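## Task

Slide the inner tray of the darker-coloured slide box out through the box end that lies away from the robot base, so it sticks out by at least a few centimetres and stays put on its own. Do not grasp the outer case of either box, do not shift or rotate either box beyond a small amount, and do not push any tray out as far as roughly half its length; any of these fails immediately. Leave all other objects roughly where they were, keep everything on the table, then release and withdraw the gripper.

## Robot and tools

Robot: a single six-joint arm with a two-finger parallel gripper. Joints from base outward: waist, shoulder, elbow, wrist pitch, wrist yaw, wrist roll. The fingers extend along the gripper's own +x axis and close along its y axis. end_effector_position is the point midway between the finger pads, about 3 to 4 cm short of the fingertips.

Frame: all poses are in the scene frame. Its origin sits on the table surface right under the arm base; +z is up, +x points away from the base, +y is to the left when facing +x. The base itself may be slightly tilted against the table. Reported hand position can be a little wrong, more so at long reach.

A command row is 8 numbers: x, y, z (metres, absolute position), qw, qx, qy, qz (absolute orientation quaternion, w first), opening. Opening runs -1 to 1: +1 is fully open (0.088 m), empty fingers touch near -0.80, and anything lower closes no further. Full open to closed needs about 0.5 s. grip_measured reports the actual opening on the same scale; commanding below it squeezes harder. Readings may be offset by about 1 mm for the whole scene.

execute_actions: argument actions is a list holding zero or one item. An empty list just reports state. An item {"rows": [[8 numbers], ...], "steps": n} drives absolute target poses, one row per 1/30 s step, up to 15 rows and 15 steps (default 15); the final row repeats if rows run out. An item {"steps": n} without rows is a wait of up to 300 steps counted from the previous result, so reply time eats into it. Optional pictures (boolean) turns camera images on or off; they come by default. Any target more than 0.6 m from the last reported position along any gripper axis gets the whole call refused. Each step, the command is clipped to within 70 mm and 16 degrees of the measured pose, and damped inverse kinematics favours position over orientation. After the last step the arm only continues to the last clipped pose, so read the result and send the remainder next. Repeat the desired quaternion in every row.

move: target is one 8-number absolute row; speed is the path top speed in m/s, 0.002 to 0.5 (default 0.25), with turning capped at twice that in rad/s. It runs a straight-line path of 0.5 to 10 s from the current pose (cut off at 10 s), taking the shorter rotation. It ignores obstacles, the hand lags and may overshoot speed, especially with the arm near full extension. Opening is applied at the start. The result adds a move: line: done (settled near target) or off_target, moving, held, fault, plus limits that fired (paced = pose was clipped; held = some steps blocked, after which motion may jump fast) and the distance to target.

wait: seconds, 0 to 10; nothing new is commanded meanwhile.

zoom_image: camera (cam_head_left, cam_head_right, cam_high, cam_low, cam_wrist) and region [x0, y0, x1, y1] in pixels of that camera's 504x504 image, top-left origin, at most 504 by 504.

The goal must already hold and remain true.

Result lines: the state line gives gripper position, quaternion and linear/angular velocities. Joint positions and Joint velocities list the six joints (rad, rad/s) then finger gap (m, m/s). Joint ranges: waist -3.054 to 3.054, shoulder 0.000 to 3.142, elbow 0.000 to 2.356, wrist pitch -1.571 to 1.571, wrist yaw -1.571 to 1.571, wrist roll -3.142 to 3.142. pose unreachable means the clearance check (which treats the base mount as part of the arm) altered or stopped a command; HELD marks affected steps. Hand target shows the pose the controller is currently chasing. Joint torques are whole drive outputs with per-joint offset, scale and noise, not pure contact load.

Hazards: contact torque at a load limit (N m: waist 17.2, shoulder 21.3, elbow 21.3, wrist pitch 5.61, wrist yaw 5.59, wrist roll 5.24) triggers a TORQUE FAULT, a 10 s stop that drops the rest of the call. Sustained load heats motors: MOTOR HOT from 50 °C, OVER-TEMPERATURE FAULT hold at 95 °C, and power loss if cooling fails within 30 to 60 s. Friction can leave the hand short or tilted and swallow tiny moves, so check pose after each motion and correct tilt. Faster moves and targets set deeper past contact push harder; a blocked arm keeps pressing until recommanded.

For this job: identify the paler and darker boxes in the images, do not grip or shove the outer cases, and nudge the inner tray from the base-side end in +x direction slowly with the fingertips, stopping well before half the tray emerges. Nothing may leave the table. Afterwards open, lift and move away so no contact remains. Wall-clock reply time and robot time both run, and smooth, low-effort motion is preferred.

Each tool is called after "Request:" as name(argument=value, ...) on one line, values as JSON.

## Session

Request:
execute_actions(actions=[])

Scene clock: 0.00 s of 3750.00 s.
end_effector_position=(+0.2673, +0.2046, +0.2274) grip_measured=+0.830 end_effector_quat_wxyz=(-0.271, +0.703, +0.514, -0.411) end_effector_velocity=(-0.002, -0.001, -0.000) end_effector_angular_velocity=(+0.003, +0.015, +0.001)
Joint positions: [ 0.202  0.977  0.415  0.286 -1.054 -2.797  0.08 ]
Joint velocities: [-0.002 -0.002 -0.002 -0.007 -0.007  0.007 -0.   ]
Joint torques (N m, as the arm reports them, + toward a larger angle): no reading
Heat: hottest wrist roll 28 °C (+0.0 °C/min).
Hand target: +0.267, +0.205, +0.227; -0.271, +0.703, +0.514, -0.410

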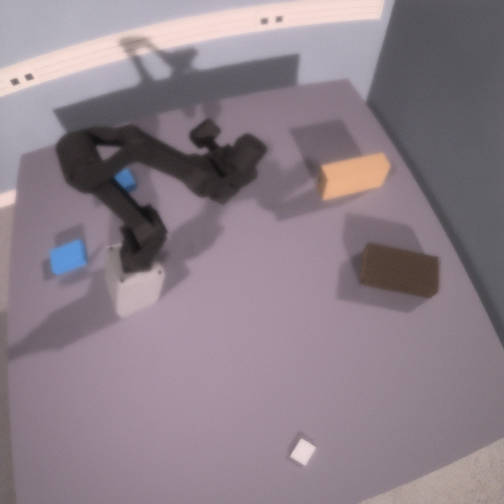

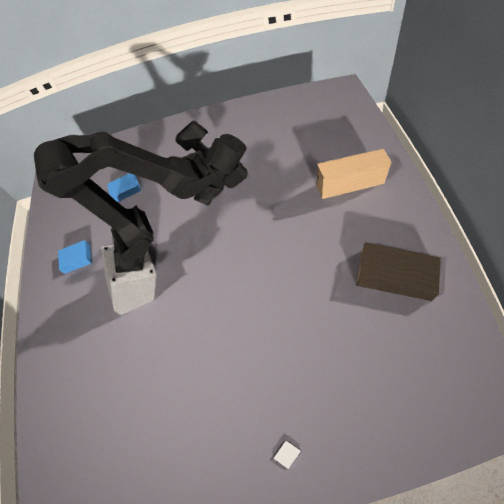

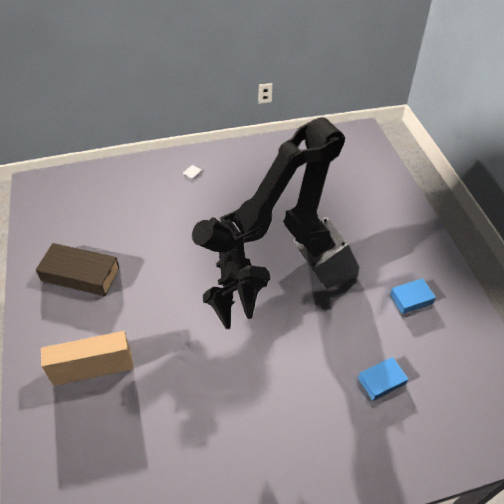

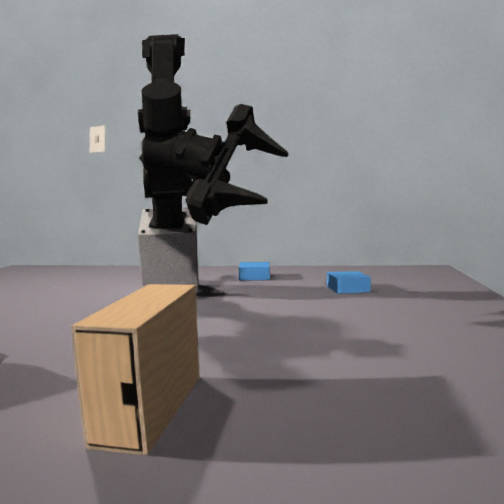

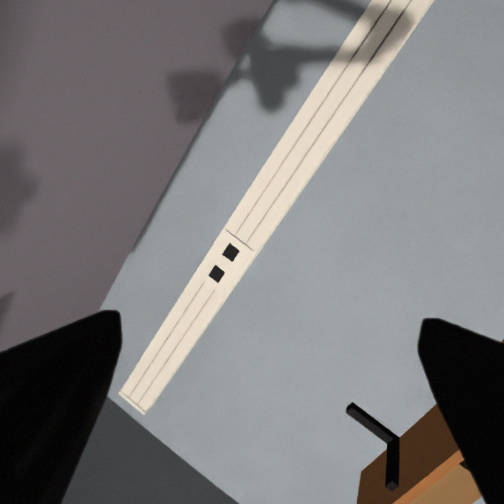

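Request:
move(target=[0.425,-0.05,0.075,0.965,0.035,0.17,-0.196,-1])

Scene clock: 9.07 s of 3750.00 s.
end_effector_position=(+0.4241, -0.0482, +0.0748) grip_measured=-0.803 end_effector_quat_wxyz=(+0.966, +0.037, +0.170, -0.193) end_effector_velocity=(-0.000, -0.002, -0.005) end_effector_angular_velocity=(-0.020, +0.035, +0.005)
Joint positions: [-0.057  1.992  0.498  1.514  0.36   0.239  0.   ]
Joint velocities: [-0.007 -0.002  0.007 -0.037 -0.007 -0.022  0.   ]
Joint torques (N m, as the arm reports them, + toward a larger angle): [-1.18 -6.99  1.75  1.43  0.35  0.15]
Heat: hottest wrist pitch 28 °C (+0.0 °C/min).
Hand target: +0.425, -0.050, +0.075; +0.965, +0.038, +0.169, -0.196
Off the commanded pose: 0.002 m, 0 deg.
move: done; limits=paced

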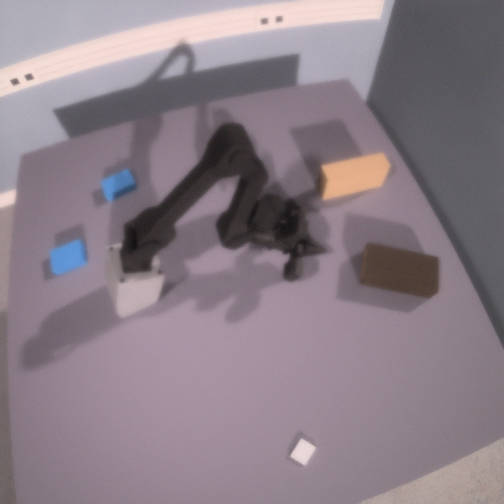

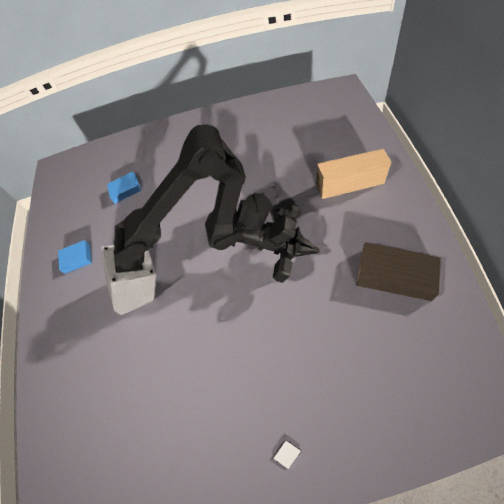

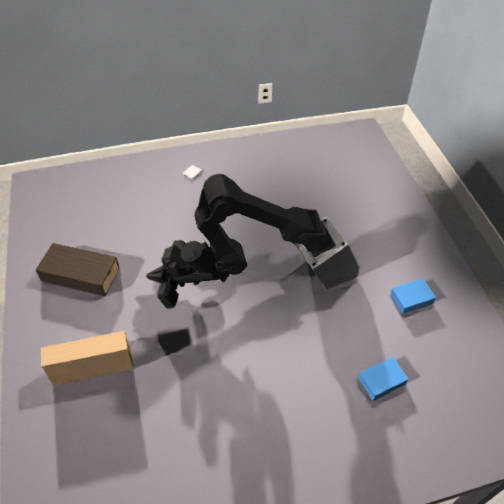

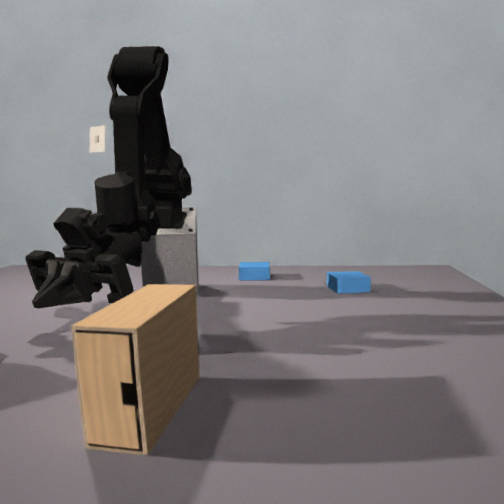

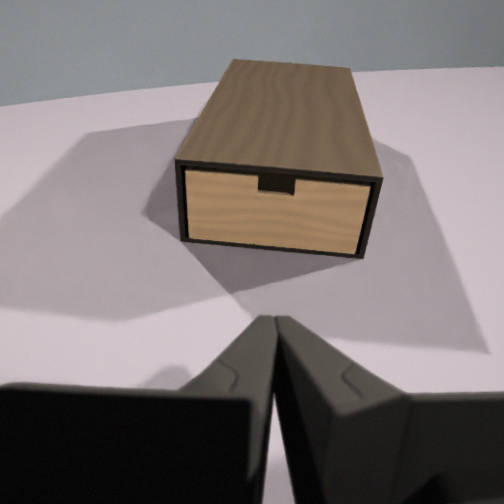

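Request:
move(target=[0.485,-0.063,0.038,0.953,0.043,0.168,-0.246,-1], speed=0.15)

Scene clock: 18.57 s of 3750.00 s.
end_effector_position=(+0.4858, -0.0628, +0.0426) grip_measured=-0.803 end_effector_quat_wxyz=(+0.955, +0.043, +0.164, -0.244) end_effector_velocity=(+0.001, -0.003, -0.001) end_effector_angular_velocity=(-0.006, +0.006, +0.002)
Joint positions: [-0.057  2.141  0.824  1.317  0.461  0.279  0.   ]
Joint velocities: [-0.007  0.002  0.007 -0.007 -0.007 -0.007  0.   ]
Joint torques (N m, as the arm reports them, + toward a larger angle): [-0.94 -7.29  2.7   1.38  0.38  0.14]
Heat: hottest wrist pitch 29 °C (+3.2 °C/min).
Hand target: +0.485, -0.063, +0.038; +0.954, +0.043, +0.168, -0.246
Off the commanded pose: 0.005 m, 1 deg.
After step 90, 5.57 s passed at rest.
move: done

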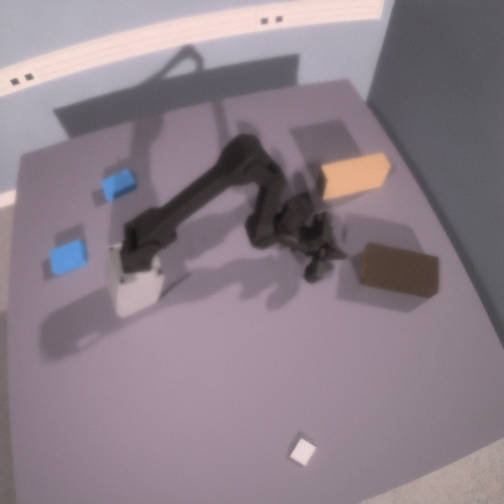

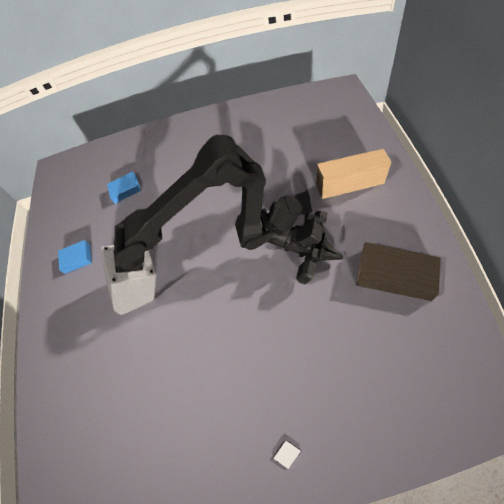

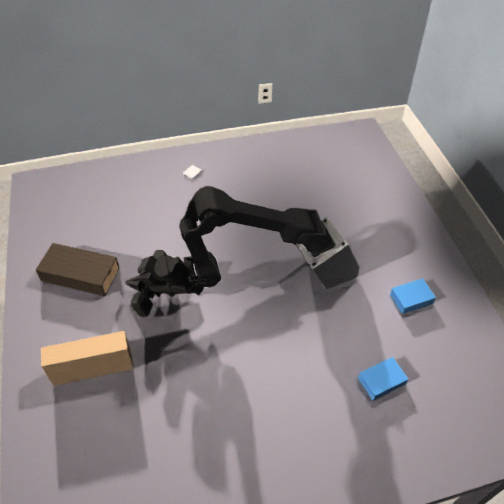

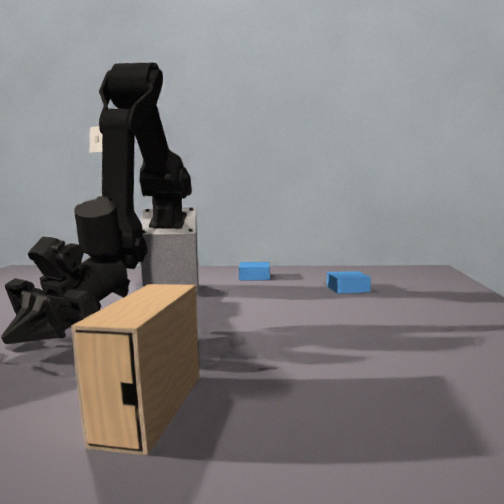

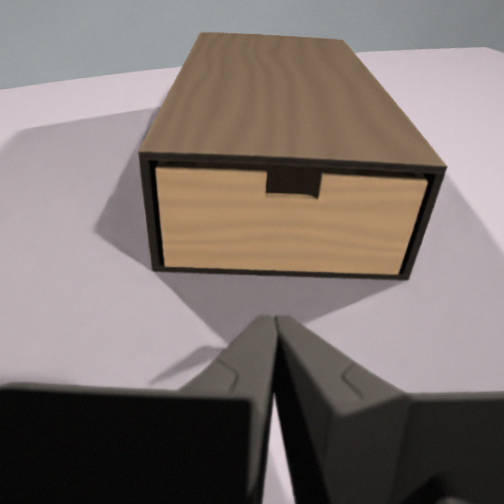

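Request:
move(target=[0.517,-0.088,0.034,0.953,0.043,0.168,-0.246,-1], speed=0.05)

Scene clock: 21.00 s of 3750.00 s.
end_effector_position=(+0.5177, -0.0870, +0.0390) grip_measured=-0.803 end_effector_quat_wxyz=(+0.954, +0.042, +0.164, -0.246) end_effector_velocity=(-0.000, -0.000, -0.002) end_effector_angular_velocity=(-0.016, +0.018, +0.011)
Joint positions: [-0.12   2.182  0.972  1.211  0.403  0.279  0.   ]
Joint velocities: [-0.002  0.002  0.002 -0.007 -0.007 -0.022  0.   ]
Joint torques (N m, as the arm reports them, + toward a larger angle): [-1.64 -7.87  3.3   1.4   0.05  0.15]
Heat: hottest wrist pitch 29 °C (+2.9 °C/min).
Hand target: +0.517, -0.088, +0.034; +0.954, +0.043, +0.168, -0.246
Off the commanded pose: 0.005 m, 1 deg.
move: done

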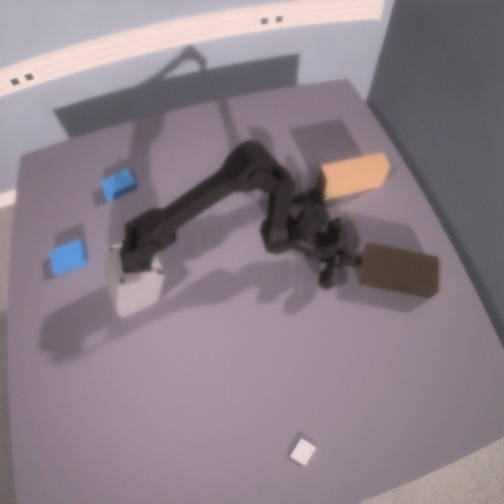

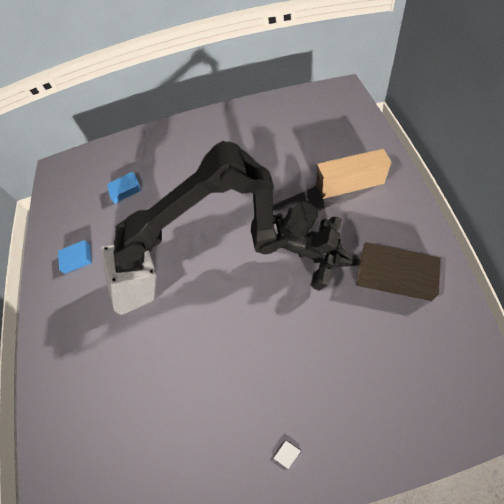

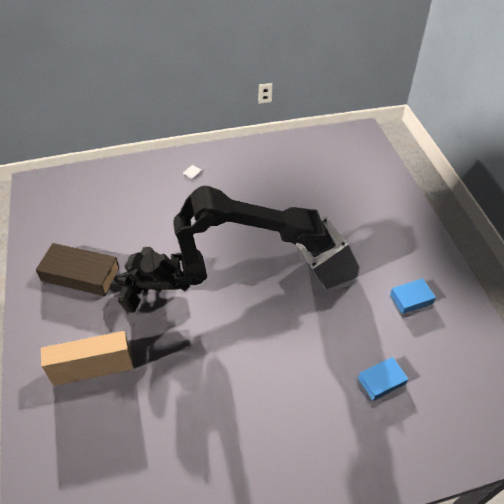

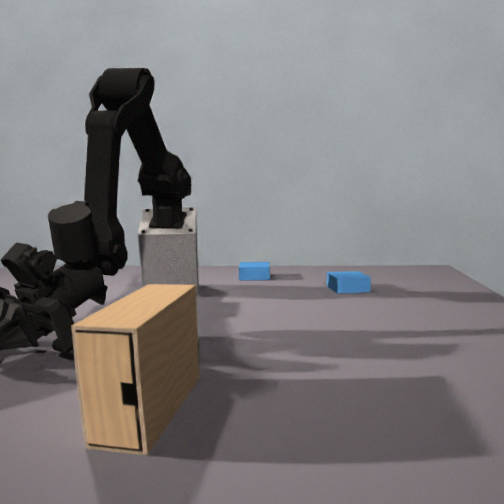

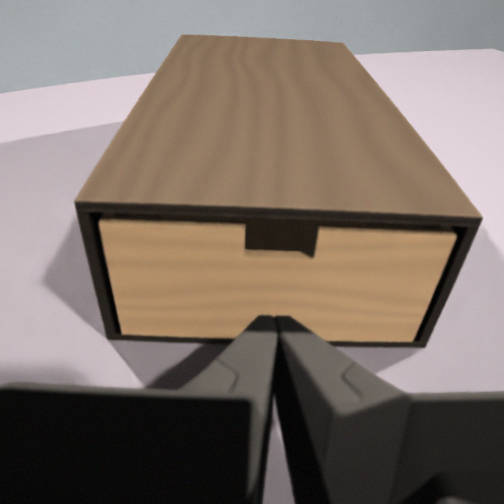

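Request:
move(target=[0.556,-0.110,0.033,0.953,0.043,0.168,-0.246,-1], speed=0.03)

Scene clock: 24.13 s of 3750.00 s.
end_effector_position=(+0.5571, -0.1081, +0.0389) grip_measured=-0.803 end_effector_quat_wxyz=(+0.955, +0.043, +0.163, -0.246) end_effector_velocity=(+0.001, +0.001, -0.003) end_effector_angular_velocity=(-0.010, +0.019, +0.024)
Joint positions: [-0.167  2.231  1.159  1.073  0.354  0.279  0.   ]
Joint velocities: [-0.002  0.002  0.002 -0.007 -0.022 -0.022  0.   ]
Joint torques (N m, as the arm reports them, + toward a larger angle): [-2.18 -8.73  4.21  1.38  0.05  0.11]
Heat: hottest shoulder 29 °C (+2.5 °C/min).
Hand target: +0.556, -0.110, +0.033; +0.954, +0.043, +0.168, -0.246
Off the commanded pose: 0.006 m, 1 deg.
move: done

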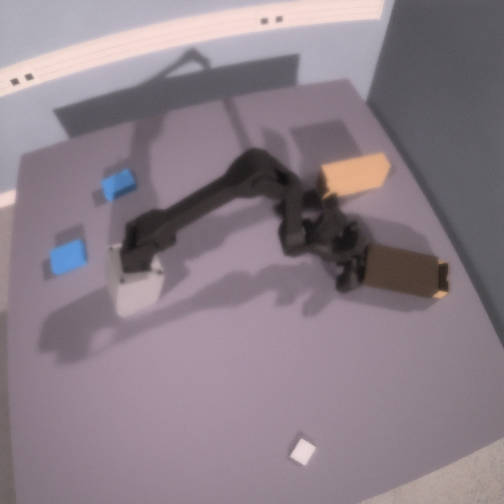

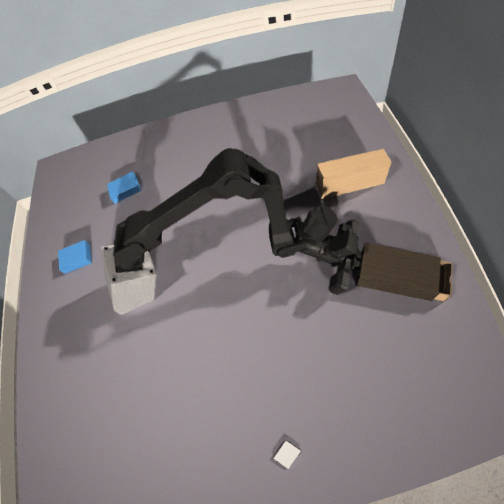

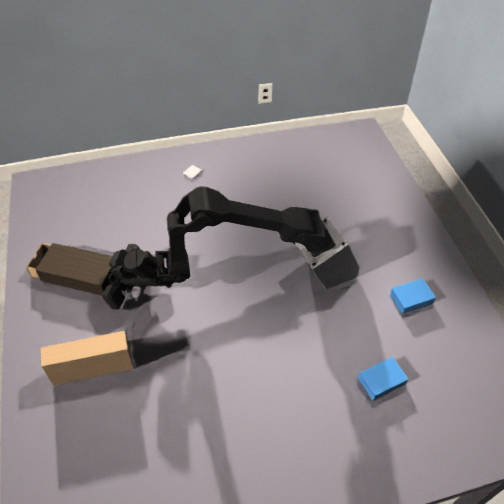

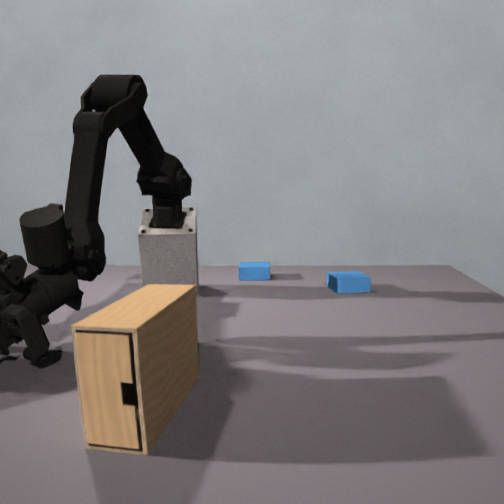

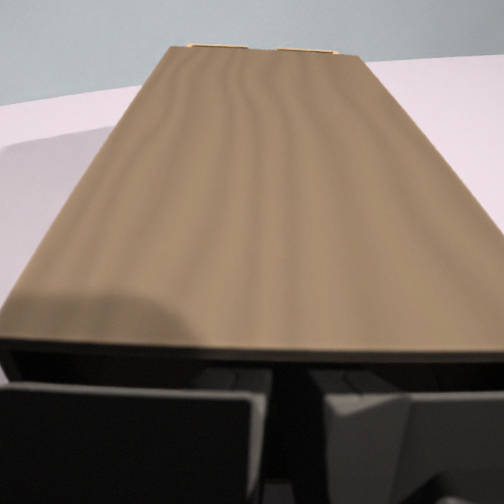

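Request:
move(target=[0.567,-0.116,0.029,0.953,0.043,0.168,-0.246,-1], speed=0.02)

Request:
move(target=[0.45,-0.05,0.045,0.953,0.043,0.168,-0.246,-1], speed=0.15)

Scene clock: 27.33 s of 3750.00 s.
end_effector_position=(+0.5678, -0.1143, +0.0347) grip_measured=-0.803 end_effector_quat_wxyz=(+0.954, +0.043, +0.163, -0.246) end_effector_velocity=(+0.000, -0.005, +0.000) end_effector_angular_velocity=(-0.012, +0.004, -0.011)
Joint positions: [-0.178  2.262  1.222  1.041  0.343  0.279  0.   ]
Joint velocities: [-0.007  0.002  0.007 -0.007  0.007 -0.007  0.   ]
Joint torques (N m, as the arm reports them, + toward a larger angle): [-2.19 -8.92  4.45  1.4   0.03  0.12]
Heat: hottest shoulder 30 °C (+4.4 °C/min).
Hand target: +0.567, -0.116, +0.029; +0.954, +0.043, +0.168, -0.246
Off the commanded pose: 0.006 m, 1 deg.
move: done

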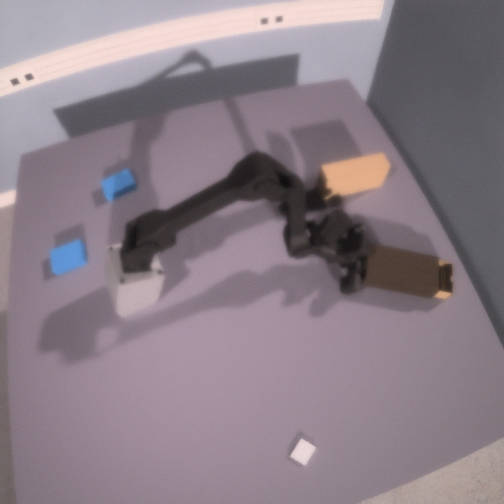

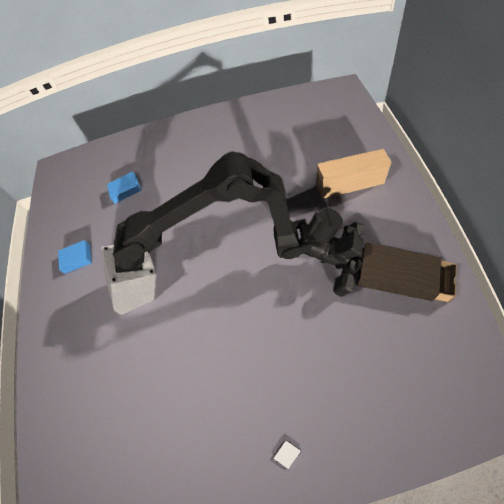

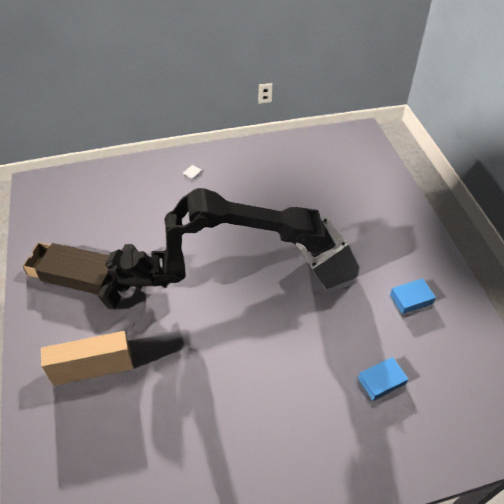

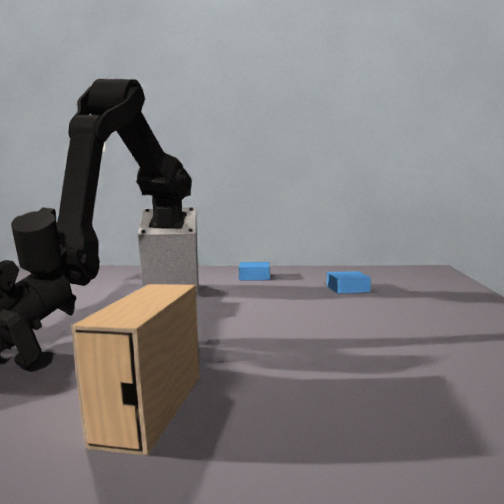

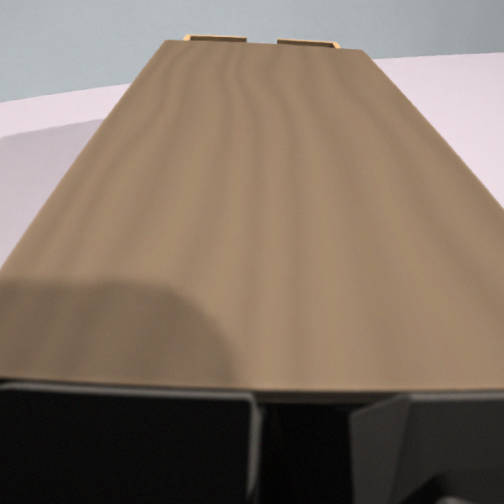

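Scene clock: 28.70 s of 3750.00 s.
end_effector_position=(+0.4494, -0.0510, +0.0416) grip_measured=-0.803 end_effector_quat_wxyz=(+0.953, +0.041, +0.172, -0.245) end_effector_velocity=(-0.005, -0.003, -0.002) end_effector_angular_velocity=(-0.011, +0.020, -0.007)
Joint positions: [-0.017  2.126  0.682  1.427  0.501  0.279  0.   ]
Joint velocities: [-0.002 -0.002 -0.012 -0.007  0.007 -0.007  0.   ]
Joint torques (N m, as the arm reports them, + toward a larger angle): [-0.65 -8.96  0.97  1.74  0.39  0.11]
Heat: hottest shoulder 30 °C (+4.2 °C/min).
Hand target: +0.450, -0.050, +0.045; +0.954, +0.043, +0.168, -0.246
Off the commanded pose: 0.004 m, 1 deg.
move: done

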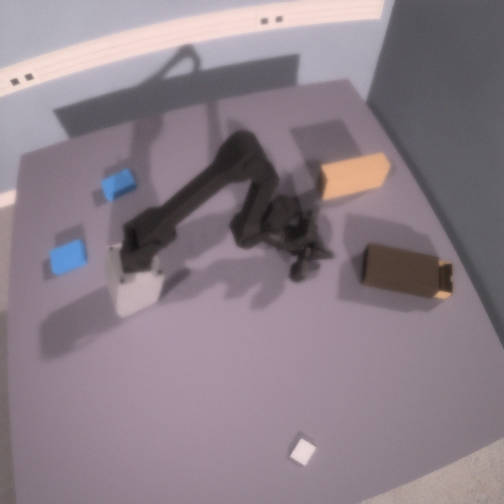

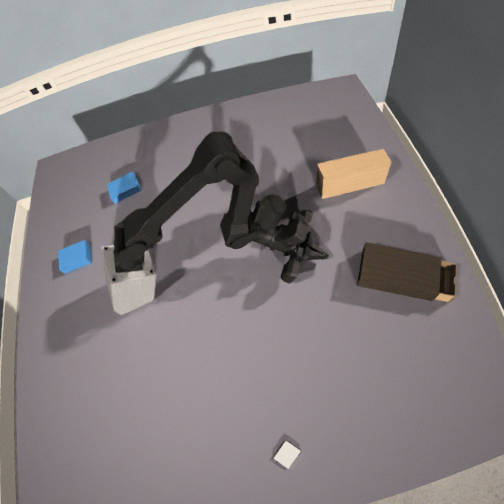

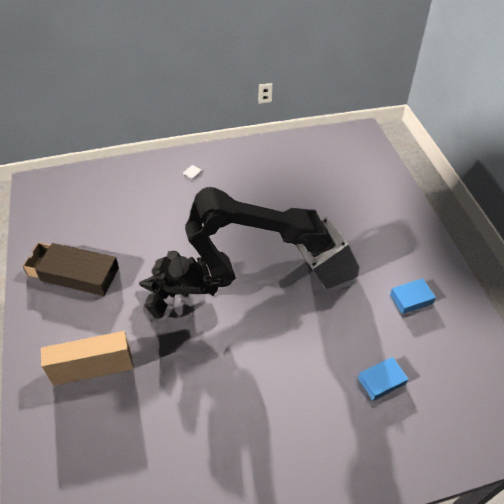

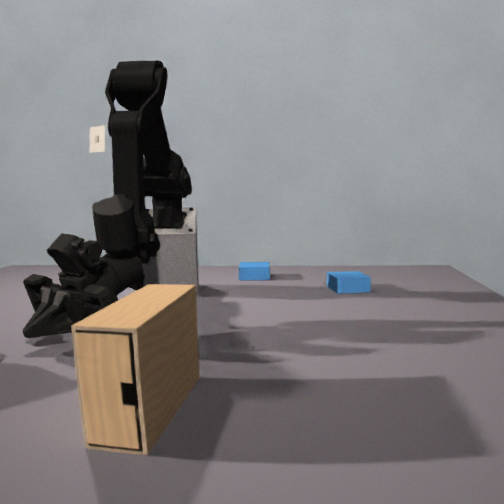

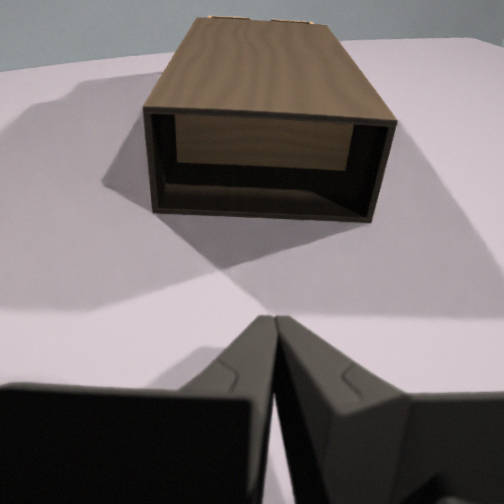

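Box unmoved; tray out about 4 cm.

Request:
finished_scene(scene=2)

The scene is finished: the task was done.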